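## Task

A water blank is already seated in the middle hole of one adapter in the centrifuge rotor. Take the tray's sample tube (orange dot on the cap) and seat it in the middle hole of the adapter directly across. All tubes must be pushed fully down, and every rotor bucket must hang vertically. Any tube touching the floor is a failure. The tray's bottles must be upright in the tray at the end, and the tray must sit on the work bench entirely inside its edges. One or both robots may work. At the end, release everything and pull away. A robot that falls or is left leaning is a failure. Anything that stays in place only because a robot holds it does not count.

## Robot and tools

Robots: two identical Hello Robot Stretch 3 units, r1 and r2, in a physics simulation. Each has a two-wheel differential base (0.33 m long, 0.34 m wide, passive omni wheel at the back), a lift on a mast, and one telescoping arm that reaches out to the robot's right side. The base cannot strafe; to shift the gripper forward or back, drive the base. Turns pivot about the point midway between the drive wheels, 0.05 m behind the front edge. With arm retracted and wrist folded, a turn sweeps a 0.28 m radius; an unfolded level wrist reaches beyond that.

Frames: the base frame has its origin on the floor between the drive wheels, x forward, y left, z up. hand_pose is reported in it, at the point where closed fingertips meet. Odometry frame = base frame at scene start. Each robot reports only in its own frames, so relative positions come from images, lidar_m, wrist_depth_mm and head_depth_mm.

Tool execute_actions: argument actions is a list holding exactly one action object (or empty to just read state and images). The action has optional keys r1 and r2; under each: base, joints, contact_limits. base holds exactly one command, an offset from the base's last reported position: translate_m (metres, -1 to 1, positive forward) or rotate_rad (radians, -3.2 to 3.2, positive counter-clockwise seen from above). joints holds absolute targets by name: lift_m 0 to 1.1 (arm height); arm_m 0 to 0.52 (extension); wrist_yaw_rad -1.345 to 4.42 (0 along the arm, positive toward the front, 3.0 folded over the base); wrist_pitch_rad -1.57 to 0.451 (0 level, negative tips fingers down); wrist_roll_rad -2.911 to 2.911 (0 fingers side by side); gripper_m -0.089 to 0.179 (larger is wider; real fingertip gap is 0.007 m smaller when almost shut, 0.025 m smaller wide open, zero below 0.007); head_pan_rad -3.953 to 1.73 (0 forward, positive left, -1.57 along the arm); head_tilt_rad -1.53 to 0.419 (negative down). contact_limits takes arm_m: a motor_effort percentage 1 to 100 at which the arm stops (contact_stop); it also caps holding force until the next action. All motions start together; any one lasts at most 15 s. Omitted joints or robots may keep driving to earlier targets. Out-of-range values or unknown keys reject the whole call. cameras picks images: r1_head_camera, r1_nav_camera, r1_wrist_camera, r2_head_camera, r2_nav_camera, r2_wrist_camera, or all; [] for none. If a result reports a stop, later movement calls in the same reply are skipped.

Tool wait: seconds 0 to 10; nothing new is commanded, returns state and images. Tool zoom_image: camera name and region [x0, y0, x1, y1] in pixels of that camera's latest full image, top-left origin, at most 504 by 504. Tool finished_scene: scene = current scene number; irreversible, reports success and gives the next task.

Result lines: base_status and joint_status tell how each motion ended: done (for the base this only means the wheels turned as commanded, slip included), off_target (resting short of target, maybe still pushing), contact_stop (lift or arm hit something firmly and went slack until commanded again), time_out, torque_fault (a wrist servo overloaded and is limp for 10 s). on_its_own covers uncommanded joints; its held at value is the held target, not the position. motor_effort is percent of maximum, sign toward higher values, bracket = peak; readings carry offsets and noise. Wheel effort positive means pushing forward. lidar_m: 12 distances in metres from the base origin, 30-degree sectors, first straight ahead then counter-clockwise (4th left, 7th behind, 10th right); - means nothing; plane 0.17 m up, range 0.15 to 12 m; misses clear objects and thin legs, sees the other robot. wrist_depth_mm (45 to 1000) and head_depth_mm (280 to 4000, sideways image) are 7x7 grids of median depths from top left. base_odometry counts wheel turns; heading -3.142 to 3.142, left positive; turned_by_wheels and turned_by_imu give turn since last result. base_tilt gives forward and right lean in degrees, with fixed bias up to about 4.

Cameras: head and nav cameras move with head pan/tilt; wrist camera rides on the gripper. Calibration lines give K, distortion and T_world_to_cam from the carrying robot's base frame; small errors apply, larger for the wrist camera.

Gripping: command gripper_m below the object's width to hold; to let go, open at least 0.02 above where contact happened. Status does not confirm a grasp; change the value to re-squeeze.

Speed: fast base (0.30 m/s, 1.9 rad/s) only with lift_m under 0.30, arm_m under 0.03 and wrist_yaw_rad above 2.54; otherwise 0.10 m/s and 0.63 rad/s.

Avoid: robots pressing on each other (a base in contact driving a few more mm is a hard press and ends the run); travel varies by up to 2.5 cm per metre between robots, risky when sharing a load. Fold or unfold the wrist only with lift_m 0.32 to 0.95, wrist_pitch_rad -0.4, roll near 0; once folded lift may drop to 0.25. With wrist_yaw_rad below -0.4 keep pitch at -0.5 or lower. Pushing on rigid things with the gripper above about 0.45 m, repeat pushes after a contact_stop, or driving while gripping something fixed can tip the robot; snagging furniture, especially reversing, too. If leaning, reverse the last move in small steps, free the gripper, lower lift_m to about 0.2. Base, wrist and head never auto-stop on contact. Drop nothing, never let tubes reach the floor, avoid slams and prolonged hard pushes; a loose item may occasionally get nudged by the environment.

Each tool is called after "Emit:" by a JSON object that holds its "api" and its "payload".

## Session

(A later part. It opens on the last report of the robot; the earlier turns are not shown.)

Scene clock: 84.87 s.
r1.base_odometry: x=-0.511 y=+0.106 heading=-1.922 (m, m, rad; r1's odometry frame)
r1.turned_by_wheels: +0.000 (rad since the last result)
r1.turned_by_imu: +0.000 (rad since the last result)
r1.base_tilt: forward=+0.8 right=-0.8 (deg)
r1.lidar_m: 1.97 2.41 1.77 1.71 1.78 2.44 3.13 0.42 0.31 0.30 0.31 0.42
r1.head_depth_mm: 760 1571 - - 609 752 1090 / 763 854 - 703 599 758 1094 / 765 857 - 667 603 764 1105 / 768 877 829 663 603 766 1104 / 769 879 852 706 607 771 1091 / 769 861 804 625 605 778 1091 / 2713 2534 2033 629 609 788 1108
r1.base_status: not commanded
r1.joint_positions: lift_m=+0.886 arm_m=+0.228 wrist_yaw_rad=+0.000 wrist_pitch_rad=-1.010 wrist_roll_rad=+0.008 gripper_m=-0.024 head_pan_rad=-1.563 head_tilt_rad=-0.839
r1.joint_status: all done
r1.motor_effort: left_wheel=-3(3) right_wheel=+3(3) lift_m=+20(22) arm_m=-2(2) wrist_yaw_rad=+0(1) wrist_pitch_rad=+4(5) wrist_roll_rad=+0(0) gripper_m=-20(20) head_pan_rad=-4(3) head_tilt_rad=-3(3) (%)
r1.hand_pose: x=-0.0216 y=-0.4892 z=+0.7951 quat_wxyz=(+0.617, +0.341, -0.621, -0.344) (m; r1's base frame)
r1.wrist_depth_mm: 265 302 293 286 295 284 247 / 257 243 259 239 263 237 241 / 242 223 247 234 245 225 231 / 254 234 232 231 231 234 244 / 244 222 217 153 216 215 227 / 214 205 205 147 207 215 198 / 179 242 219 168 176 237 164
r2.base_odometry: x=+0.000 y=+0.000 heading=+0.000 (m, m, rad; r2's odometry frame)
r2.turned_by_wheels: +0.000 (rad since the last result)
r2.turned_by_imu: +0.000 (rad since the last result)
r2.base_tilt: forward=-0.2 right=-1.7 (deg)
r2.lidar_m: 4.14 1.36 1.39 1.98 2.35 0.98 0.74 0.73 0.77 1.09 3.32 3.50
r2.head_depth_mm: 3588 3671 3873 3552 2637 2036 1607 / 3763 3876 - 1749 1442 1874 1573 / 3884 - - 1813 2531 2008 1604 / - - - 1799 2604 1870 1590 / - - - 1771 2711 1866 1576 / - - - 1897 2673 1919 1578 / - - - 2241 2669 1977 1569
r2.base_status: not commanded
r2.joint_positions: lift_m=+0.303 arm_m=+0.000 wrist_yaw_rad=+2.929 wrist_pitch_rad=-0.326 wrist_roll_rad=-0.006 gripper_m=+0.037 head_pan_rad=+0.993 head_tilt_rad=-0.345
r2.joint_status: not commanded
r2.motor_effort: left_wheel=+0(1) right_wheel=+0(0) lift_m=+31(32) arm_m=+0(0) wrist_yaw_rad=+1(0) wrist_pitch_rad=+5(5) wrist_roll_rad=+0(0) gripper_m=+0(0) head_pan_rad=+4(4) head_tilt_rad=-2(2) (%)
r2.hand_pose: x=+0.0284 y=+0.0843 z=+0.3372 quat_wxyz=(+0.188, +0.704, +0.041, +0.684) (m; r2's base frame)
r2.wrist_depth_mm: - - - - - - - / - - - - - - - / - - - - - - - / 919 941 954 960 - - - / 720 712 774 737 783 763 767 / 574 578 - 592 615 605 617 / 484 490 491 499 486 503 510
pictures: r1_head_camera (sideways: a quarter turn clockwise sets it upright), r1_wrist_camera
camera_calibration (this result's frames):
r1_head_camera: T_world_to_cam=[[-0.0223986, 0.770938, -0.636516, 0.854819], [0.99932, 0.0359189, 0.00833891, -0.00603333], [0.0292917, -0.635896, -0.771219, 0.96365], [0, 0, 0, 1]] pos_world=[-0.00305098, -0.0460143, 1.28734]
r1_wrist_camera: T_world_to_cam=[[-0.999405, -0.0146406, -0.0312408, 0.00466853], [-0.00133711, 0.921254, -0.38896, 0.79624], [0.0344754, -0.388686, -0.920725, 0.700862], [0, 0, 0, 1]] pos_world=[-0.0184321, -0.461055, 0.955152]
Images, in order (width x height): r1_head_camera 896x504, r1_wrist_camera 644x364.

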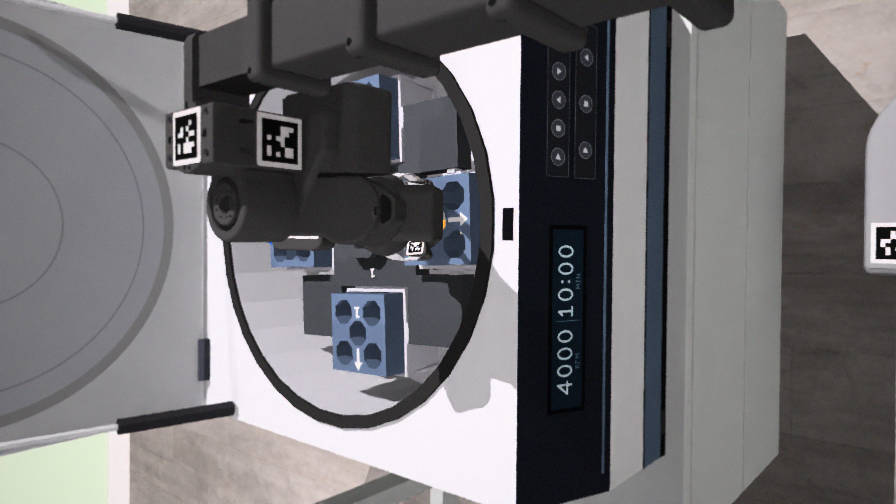

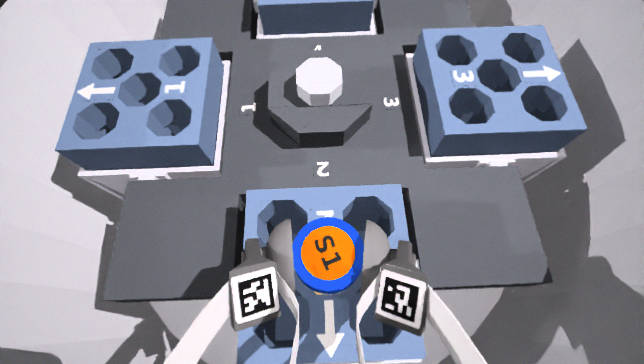

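Emit:
{"api": "execute_actions", "payload": {"actions": [{"r1":{"joints":{"lift_m":0.881,"gripper_m":0.054}}}], "cameras": ["r1_wrist_camera"]}}

Emit:
{"api": "execute_actions", "payload": {"actions": [{"r1":{"joints":{"lift_m":0.95}}}], "cameras": ["r1_wrist_camera"]}}

Emit:
{"api": "execute_actions", "payload": {"actions": [{"r1":{"base":{"translate_m":-0.15},"joints":{"lift_m":1.0,"arm_m":0.02}}}], "cameras": ["r1_head_camera","r1_wrist_camera","r1_nav_camera"]}}

Scene clock: 88.60 s.
r1.base_odometry: x=-0.511 y=+0.106 heading=-1.922 (m, m, rad; r1's odometry frame)
r1.turned_by_wheels: +0.000 (rad since the last result)
r1.turned_by_imu: +0.000 (rad since the last result)
r1.base_tilt: forward=+0.8 right=-0.8 (deg)
r1.lidar_m: 1.97 2.42 1.76 1.71 1.78 2.44 3.14 0.42 0.31 0.30 0.31 0.42
r1.head_depth_mm: 765 872 - - 609 754 1089 / 762 853 - 616 602 759 1085 / 768 860 - 652 601 763 1102 / 768 879 829 658 603 772 1102 / 767 879 850 707 604 777 1091 / 770 865 802 627 606 779 1094 / 2732 2546 2022 626 609 783 1106
r1.base_status: not commanded
r1.joint_positions: lift_m=+0.881 arm_m=+0.228 wrist_yaw_rad=+0.000 wrist_pitch_rad=-0.986 wrist_roll_rad=+0.008 gripper_m=+0.054 head_pan_rad=-1.563 head_tilt_rad=-0.840
r1.joint_status: all done
r1.motor_effort: left_wheel=-3(3) right_wheel=+3(3) lift_m=+17(20) arm_m=-1(2) wrist_yaw_rad=-1(0) wrist_pitch_rad=-7(7) wrist_roll_rad=+0(0) gripper_m=+0(88) head_pan_rad=-4(4) head_tilt_rad=-3(4) (%)
r1.hand_pose: x=-0.0216 y=-0.4945 z=+0.7931 quat_wxyz=(+0.621, +0.334, -0.625, -0.336) (m; r1's base frame)
r1.wrist_depth_mm: 262 308 299 280 296 291 246 / 258 248 266 243 269 240 242 / 246 225 249 229 245 224 239 / 239 227 231 233 231 236 247 / 247 222 216 196 214 214 231 / 219 205 207 153 200 206 202 / 189 231 291 166 162 240 171
r2.base_odometry: x=+0.000 y=+0.000 heading=+0.000 (m, m, rad; r2's odometry frame)
r2.turned_by_wheels: +0.000 (rad since the last result)
r2.turned_by_imu: +0.001 (rad since the last result)
r2.base_tilt: forward=-0.2 right=-1.7 (deg)
r2.lidar_m: 4.14 1.36 1.39 1.98 2.36 0.98 0.74 0.72 0.77 1.09 3.31 3.52
r2.head_depth_mm: 3571 3683 3814 3603 2664 2051 1606 / 3661 3855 - 1741 1450 1893 1575 / 3854 - - 1809 2497 2056 1582 / - - - 1786 2598 1868 1594 / - - - 1743 2732 1873 1586 / - - - 1896 2679 1912 1575 / - - - 2248 2697 1975 1561
r2.base_status: not commanded
r2.joint_positions: lift_m=+0.303 arm_m=+0.000 wrist_yaw_rad=+2.929 wrist_pitch_rad=-0.326 wrist_roll_rad=-0.006 gripper_m=+0.037 head_pan_rad=+0.993 head_tilt_rad=-0.345
r2.joint_status: not commanded
r2.motor_effort: left_wheel=-1(1) right_wheel=+1(0) lift_m=+31(31) arm_m=+0(0) wrist_yaw_rad=+0(0) wrist_pitch_rad=+5(5) wrist_roll_rad=+0(0) gripper_m=+0(0) head_pan_rad=+4(4) head_tilt_rad=-2(2) (%)
r2.hand_pose: x=+0.0284 y=+0.0843 z=+0.3372 quat_wxyz=(+0.188, +0.704, +0.041, +0.684) (m; r2's base frame)
r2.wrist_depth_mm: - - - - - - - / - - - - - - - / - - - - - - - / 925 931 972 958 - - - / 706 722 760 751 791 758 772 / 582 586 - 590 624 607 619 / 481 487 493 499 486 505 509
pictures: r1_wrist_camera
camera_calibration (this result's frames):
r1_wrist_camera: T_world_to_cam=[[-0.999405, -0.0153759, -0.0308852, 0.00388261], [-0.0013412, 0.911837, -0.41055, 0.812817], [0.0344748, -0.410264, -0.911315, 0.678818], [0, 0, 0, 1]] pos_world=[-0.0184317, -0.462602, 0.952439]
Images, in order (width x height): r1_wrist_camera 644x364.

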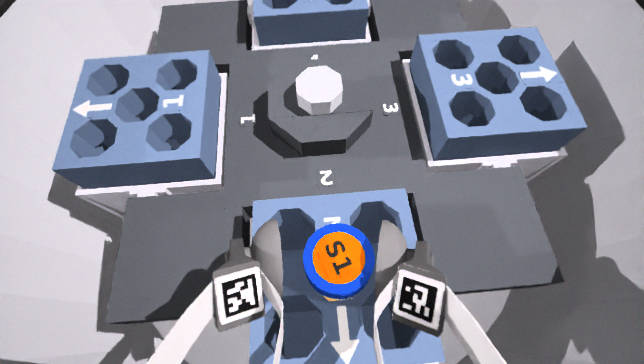

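Scene clock: 90.07 s.
r1.base_odometry: x=-0.511 y=+0.106 heading=-1.922 (m, m, rad; r1's odometry frame)
r1.turned_by_wheels: +0.000 (rad since the last result)
r1.turned_by_imu: +0.000 (rad since the last result)
r1.base_tilt: forward=+0.8 right=-0.8 (deg)
r1.lidar_m: 1.97 2.41 1.77 1.71 1.78 2.45 3.12 0.42 0.31 0.30 0.31 0.42
r1.head_depth_mm: 733 - 778 623 598 752 1087 / 734 - 790 704 601 758 1089 / 751 - - 675 601 765 1101 / 766 877 848 673 603 769 1103 / 769 876 852 707 603 772 1087 / 774 859 802 623 605 780 1089 / 2739 2547 2038 624 609 785 1111
r1.base_status: not commanded
r1.joint_positions: lift_m=+0.950 arm_m=+0.228 wrist_yaw_rad=+0.000 wrist_pitch_rad=-1.006 wrist_roll_rad=+0.008 gripper_m=+0.054 head_pan_rad=-1.563 head_tilt_rad=-0.840
r1.joint_status: all done
r1.motor_effort: left_wheel=-3(3) right_wheel=+3(2) lift_m=+24(25) arm_m=-1(1) wrist_yaw_rad=-1(0) wrist_pitch_rad=+3(7) wrist_roll_rad=+0(0) gripper_m=+0(1) head_pan_rad=-4(4) head_tilt_rad=-3(3) (%)
r1.hand_pose: x=-0.0216 y=-0.4900 z=+0.8593 quat_wxyz=(+0.617, +0.340, -0.622, -0.342) (m; r1's base frame)
r1.wrist_depth_mm: 306 330 392 350 387 328 302 / 286 356 351 341 354 325 275 / 272 308 316 294 318 299 255 / 264 288 301 303 301 305 244 / 243 327 288 263 286 299 227 / 212 274 269 237 266 270 204 / 194 233 354 231 307 231 189
r2.base_odometry: x=+0.000 y=+0.000 heading=+0.000 (m, m, rad; r2's odometry frame)
r2.turned_by_wheels: +0.000 (rad since the last result)
r2.turned_by_imu: +0.000 (rad since the last result)
r2.base_tilt: forward=-0.2 right=-1.8 (deg)
r2.lidar_m: 4.12 1.35 1.39 1.98 2.37 0.98 0.74 0.73 0.77 1.09 3.31 3.51
r2.head_depth_mm: 3564 3717 3871 3609 2651 2061 1618 / 3627 3813 - 1770 1445 1895 1583 / 3895 - - 1810 2504 2025 1608 / - - - 1781 2637 1857 1592 / - - - 1768 2688 1854 1583 / - - - 1882 2712 1917 1578 / - - - 2278 2656 1964 1583
r2.base_status: not commanded
r2.joint_positions: lift_m=+0.303 arm_m=+0.000 wrist_yaw_rad=+2.929 wrist_pitch_rad=-0.326 wrist_roll_rad=-0.006 gripper_m=+0.037 head_pan_rad=+0.993 head_tilt_rad=-0.345
r2.joint_status: not commanded
r2.motor_effort: left_wheel=+0(1) right_wheel=+1(0) lift_m=+32(31) arm_m=+0(0) wrist_yaw_rad=+0(1) wrist_pitch_rad=+5(5) wrist_roll_rad=+0(0) gripper_m=+0(0) head_pan_rad=+4(4) head_tilt_rad=-2(2) (%)
r2.hand_pose: x=+0.0284 y=+0.0843 z=+0.3372 quat_wxyz=(+0.188, +0.704, +0.041, +0.684) (m; r2's base frame)
r2.wrist_depth_mm: - - - - - - - / - - - - - - - / - - - - - - - / 930 942 963 987 - - - / 710 724 759 750 782 759 773 / 577 577 - 590 613 613 616 / 480 485 493 495 484 503 506
pictures: r1_wrist_camera
camera_calibration (this result's frames):
r1_wrist_camera: T_world_to_cam=[[-0.999405, -0.0147586, -0.0311854, 0.00655703], [-0.00133642, 0.919769, -0.392457, 0.824229], [0.0344755, -0.392182, -0.919241, 0.756675], [0, 0, 0, 1]] pos_world=[-0.0184321, -0.461249, 1.01925]
Images, in order (width x height): r1_wrist_camera 644x364.

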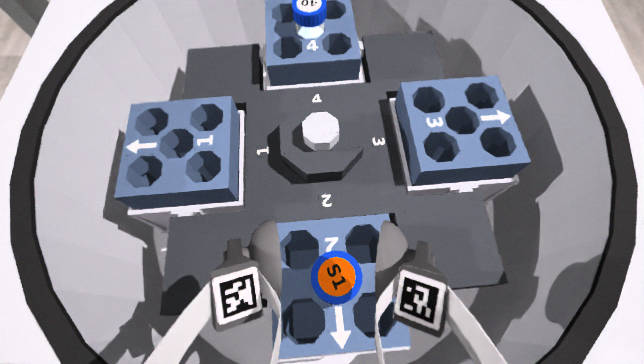

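Scene clock: 92.83 s.
r1.base_odometry: x=-0.459 y=+0.247 heading=-1.923 (m, m, rad; r1's odometry frame)
r1.turned_by_wheels: +0.000 (rad since the last result)
r1.turned_by_imu: +0.000 (rad since the last result)
r1.base_tilt: forward=+0.8 right=-0.8 (deg)
r1.lidar_m: 2.12 2.41 1.77 1.71 1.78 2.44 2.98 3.10 0.30 0.29 0.31 0.42
r1.head_depth_mm: 2662 - - - - 1178 1107 / 2666 2606 - - - 756 1105 / 766 855 - - - 786 1111 / 764 878 859 614 615 766 1112 / 767 880 828 671 605 774 1097 / 768 887 833 677 605 780 1092 / 772 884 826 708 608 780 1093
r1.base_status: done
r1.joint_positions: lift_m=+1.000 arm_m=+0.020 wrist_yaw_rad=+0.000 wrist_pitch_rad=-1.006 wrist_roll_rad=+0.008 gripper_m=+0.054 head_pan_rad=-1.563 head_tilt_rad=-0.840
r1.joint_status: all done
r1.motor_effort: left_wheel=-2(6) right_wheel=+3(5) lift_m=+24(25) arm_m=-2(3) wrist_yaw_rad=+0(1) wrist_pitch_rad=+3(3) wrist_roll_rad=+0(0) gripper_m=+0(0) head_pan_rad=-4(3) head_tilt_rad=-3(3) (%)
r1.hand_pose: x=-0.0216 y=-0.2819 z=+0.9092 quat_wxyz=(+0.617, +0.340, -0.621, -0.343) (m; r1's base frame)
r1.wrist_depth_mm: 433 438 441 439 376 - - / 428 418 390 415 341 - - / 314 394 365 317 308 - - / 298 295 295 293 293 - - / 335 337 318 333 328 - - / 522 503 506 501 512 - - / 990 991 993 994 964 992 991
r2.base_odometry: x=+0.000 y=+0.000 heading=+0.000 (m, m, rad; r2's odometry frame)
r2.turned_by_wheels: +0.000 (rad since the last result)
r2.turned_by_imu: +0.000 (rad since the last result)
r2.base_tilt: forward=-0.2 right=-1.6 (deg)
r2.lidar_m: 4.14 1.36 1.39 1.98 2.37 0.98 0.74 0.72 0.77 1.09 3.32 3.49
r2.head_depth_mm: 3573 3686 3795 3564 2632 2047 1615 / 3765 3893 - 1752 1445 1864 1567 / 3902 - - 1814 2503 2015 1605 / - - - 1784 2583 1898 1591 / - - - 1774 2713 1847 1587 / - - - 1895 2700 1913 1591 / - - - 2220 2651 1990 1578
r2.base_status: not commanded
r2.joint_positions: lift_m=+0.303 arm_m=+0.000 wrist_yaw_rad=+2.929 wrist_pitch_rad=-0.326 wrist_roll_rad=-0.006 gripper_m=+0.037 head_pan_rad=+0.993 head_tilt_rad=-0.345
r2.joint_status: not commanded
r2.motor_effort: left_wheel=-1(0) right_wheel=+0(0) lift_m=+31(31) arm_m=+1(1) wrist_yaw_rad=+1(1) wrist_pitch_rad=+5(5) wrist_roll_rad=+0(0) gripper_m=+0(0) head_pan_rad=+4(4) head_tilt_rad=-2(2) (%)
r2.hand_pose: x=+0.0284 y=+0.0843 z=+0.3372 quat_wxyz=(+0.188, +0.704, +0.041, +0.684) (m; r2's base frame)
r2.wrist_depth_mm: - - - - - - - / - - - - - - - / - - - - - - - / 935 949 971 986 - - - / 704 717 765 739 786 749 772 / 571 576 - 590 609 608 613 / 481 482 494 495 488 506 508
pictures: r1_head_camera (sideways: a quarter turn clockwise sets it upright), r1_nav_camera (sideways: a quarter turn counterclockwise sets it upright), r1_wrist_camera
camera_calibration (this result's frames):
r1_head_camera: T_world_to_cam=[[-0.0223994, 0.771054, -0.636376, 0.854637], [0.99932, 0.0359172, 0.00834405, -0.00604002], [0.0292906, -0.635756, -0.771334, 0.9638], [0, 0, 0, 1]] pos_world=[-0.00305101, -0.0460116, 1.28733]
r1_nav_camera: T_world_to_cam=[[0.0406637, -0.732376, 0.679685, -0.842134], [-0.998091, -0.0614199, -0.00646837, 0.0631648], [0.0464835, -0.678125, -0.733475, 0.914382], [0, 0, 0, 1]] pos_world=[0.0547849, 0.0071855, 1.24347]
r1_wrist_camera: T_world_to_cam=[[-0.999405, -0.0147471, -0.0311937, 0.0111967], [-0.00134228, 0.919993, -0.391931, 0.652054], [0.0344778, -0.391656, -0.919465, 0.884533], [0, 0, 0, 1]] pos_world=[-0.0184315, -0.253288, 1.06921]
Images, in order (width x height): r1_head_camera 896x504, r1_nav_camera 672x504, r1_wrist_camera 644x364.

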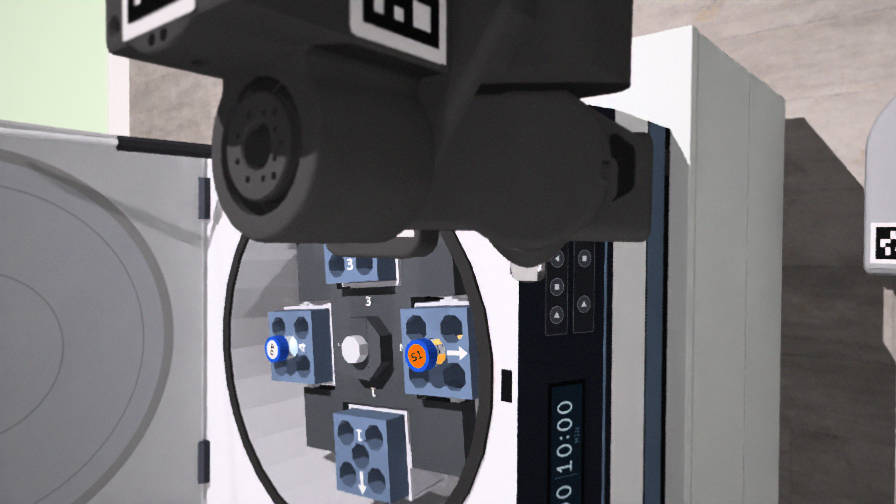

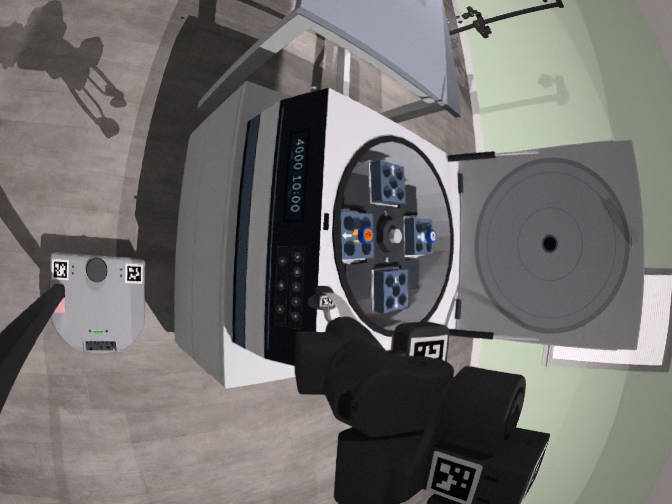

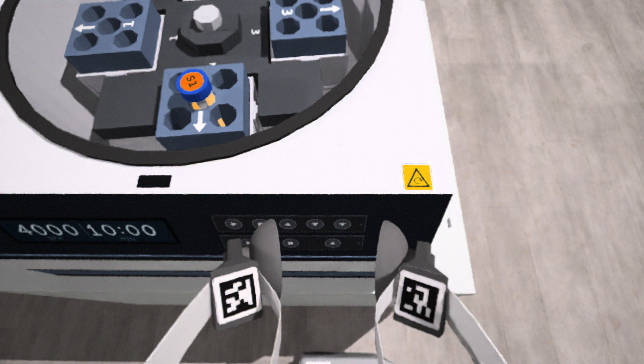

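Emit:
{"api": "zoom_image", "payload": {"camera": "r1_head_camera", "region": [250,280,500,420]}}

Emit:
{"api": "execute_actions", "payload": {"actions": [], "cameras": ["r2_head_camera","r2_nav_camera"]}}

Region (250, 280, 500, 420) of r1_head_camera's 896x504 image, scaled by 2.016, with more detail than that image has; it fills the top 282 rows of this view, and the rest is white.

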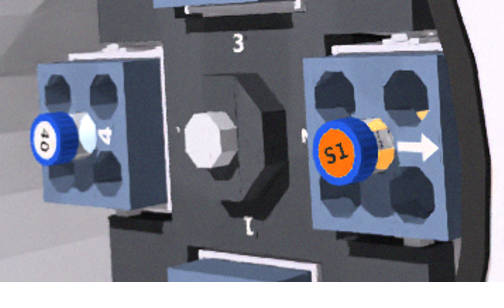

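Scene clock: 93.80 s.
r1.base_odometry: x=-0.459 y=+0.247 heading=-1.923 (m, m, rad; r1's odometry frame)
r1.turned_by_wheels: +0.000 (rad since the last result)
r1.turned_by_imu: +0.000 (rad since the last result)
r1.base_tilt: forward=+0.9 right=-0.9 (deg)
r1.lidar_m: 2.12 2.42 1.77 1.71 1.78 2.44 2.98 3.12 0.30 0.29 0.31 0.42
r1.head_depth_mm: 2694 - - - - 1180 1106 / 2633 2612 - - - 758 1106 / 767 859 - - - 790 1105 / 769 875 862 613 614 767 1104 / 770 876 828 671 604 772 1092 / 770 885 833 678 606 774 1089 / 772 884 827 709 608 783 1096
r1.base_status: done
r1.joint_positions: lift_m=+1.000 arm_m=+0.020 wrist_yaw_rad=+0.000 wrist_pitch_rad=-1.006 wrist_roll_rad=+0.008 gripper_m=+0.054 head_pan_rad=-1.563 head_tilt_rad=-0.840
r1.joint_status: all done
r1.motor_effort: left_wheel=-3(6) right_wheel=+3(5) lift_m=+24(25) arm_m=-2(3) wrist_yaw_rad=+0(1) wrist_pitch_rad=+3(3) wrist_roll_rad=+0(0) gripper_m=+0(0) head_pan_rad=-3(3) head_tilt_rad=-3(3) (%)
r1.hand_pose: x=-0.0216 y=-0.2819 z=+0.9092 quat_wxyz=(+0.617, +0.340, -0.621, -0.343) (m; r1's base frame)
r1.wrist_depth_mm: 429 441 446 442 381 - - / 421 413 393 413 345 - - / 316 396 366 313 314 - - / 299 295 296 293 296 - - / 339 335 319 334 332 - - / 520 508 496 508 510 - - / - - 997 - 970 984 -
r2.base_odometry: x=+0.000 y=+0.000 heading=+0.000 (m, m, rad; r2's odometry frame)
r2.turned_by_wheels: +0.000 (rad since the last result)
r2.turned_by_imu: +0.000 (rad since the last result)
r2.base_tilt: forward=-0.3 right=-1.8 (deg)
r2.lidar_m: 4.14 1.36 1.39 1.98 2.37 0.98 0.74 0.72 0.77 1.10 3.32 3.51
r2.head_depth_mm: 3503 3707 3868 3539 2640 2040 1614 / 3668 3855 - 1752 1439 1905 1566 / 3871 - - 1809 2485 2024 1604 / - - - 1791 2613 1866 1580 / - - - 1771 2701 1858 1584 / - - - 1880 2687 1928 1568 / - - - 2234 2641 1983 1563
r2.base_status: not commanded
r2.joint_positions: lift_m=+0.303 arm_m=+0.000 wrist_yaw_rad=+2.929 wrist_pitch_rad=-0.326 wrist_roll_rad=-0.006 gripper_m=+0.037 head_pan_rad=+0.993 head_tilt_rad=-0.345
r2.joint_status: not commanded
r2.motor_effort: left_wheel=-1(0) right_wheel=+0(0) lift_m=+31(31) arm_m=+1(1) wrist_yaw_rad=+0(1) wrist_pitch_rad=+5(5) wrist_roll_rad=+0(0) gripper_m=+0(0) head_pan_rad=+4(4) head_tilt_rad=-2(2) (%)
r2.hand_pose: x=+0.0284 y=+0.0843 z=+0.3372 quat_wxyz=(+0.188, +0.704, +0.041, +0.684) (m; r2's base frame)
r2.wrist_depth_mm: - - - - - - - / - - - - - - - / - - - - - - - / 929 939 964 981 - - - / 712 712 766 742 778 763 773 / 566 582 - 594 614 604 619 / 481 492 495 495 484 503 509
pictures: r2_head_camera (sideways: a quarter turn clockwise sets it upright), r2_nav_camera (sideways: a quarter turn counterclockwise sets it upright)
camera_calibration (this result's frames):
r2_head_camera: T_world_to_cam=[[-0.119546, -0.296107, -0.947644, 1.25081], [-0.83796, 0.542007, -0.0636497, 0.0880047], [0.532477, 0.786479, -0.312921, 0.356895], [0, 0, 0, 1]] pos_world=[0.0332356, 0.0419842, 1.3026]
r2_nav_camera: T_world_to_cam=[[0.224856, 0.280981, 0.933, -1.17845], [0.841124, -0.539339, -0.0402869, 0.0918764], [0.491884, 0.793828, -0.357614, 0.415065], [0, 0, 0, 1]] pos_world=[-0.016462, 0.0511842, 1.25163]
Images, in order (width x height): r2_head_camera 896x504, r2_nav_camera 672x504.

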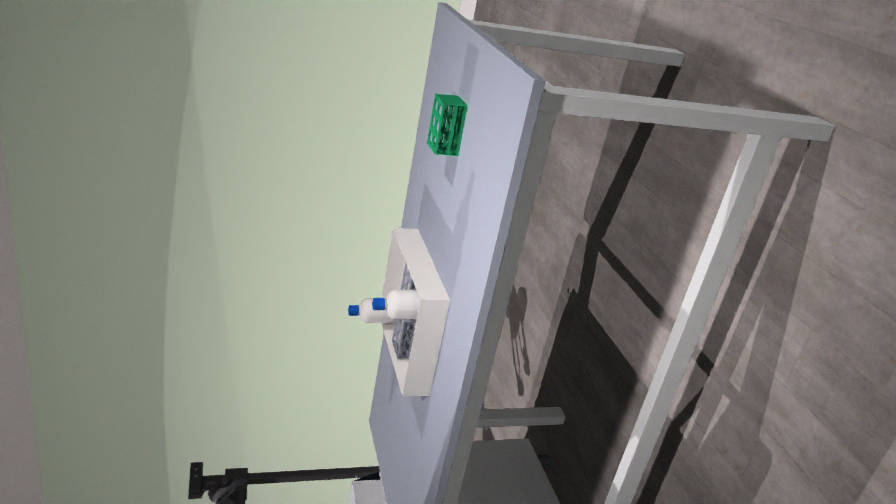

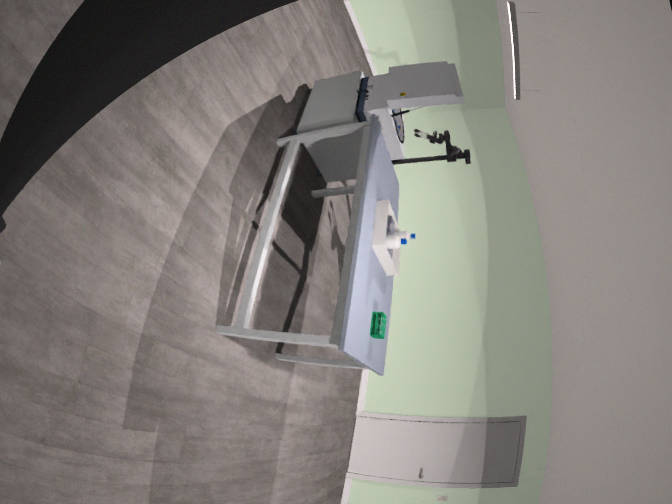

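Emit:
{"api": "finished_scene", "payload": {"scene": 2}}

The scene is finished: the task was done.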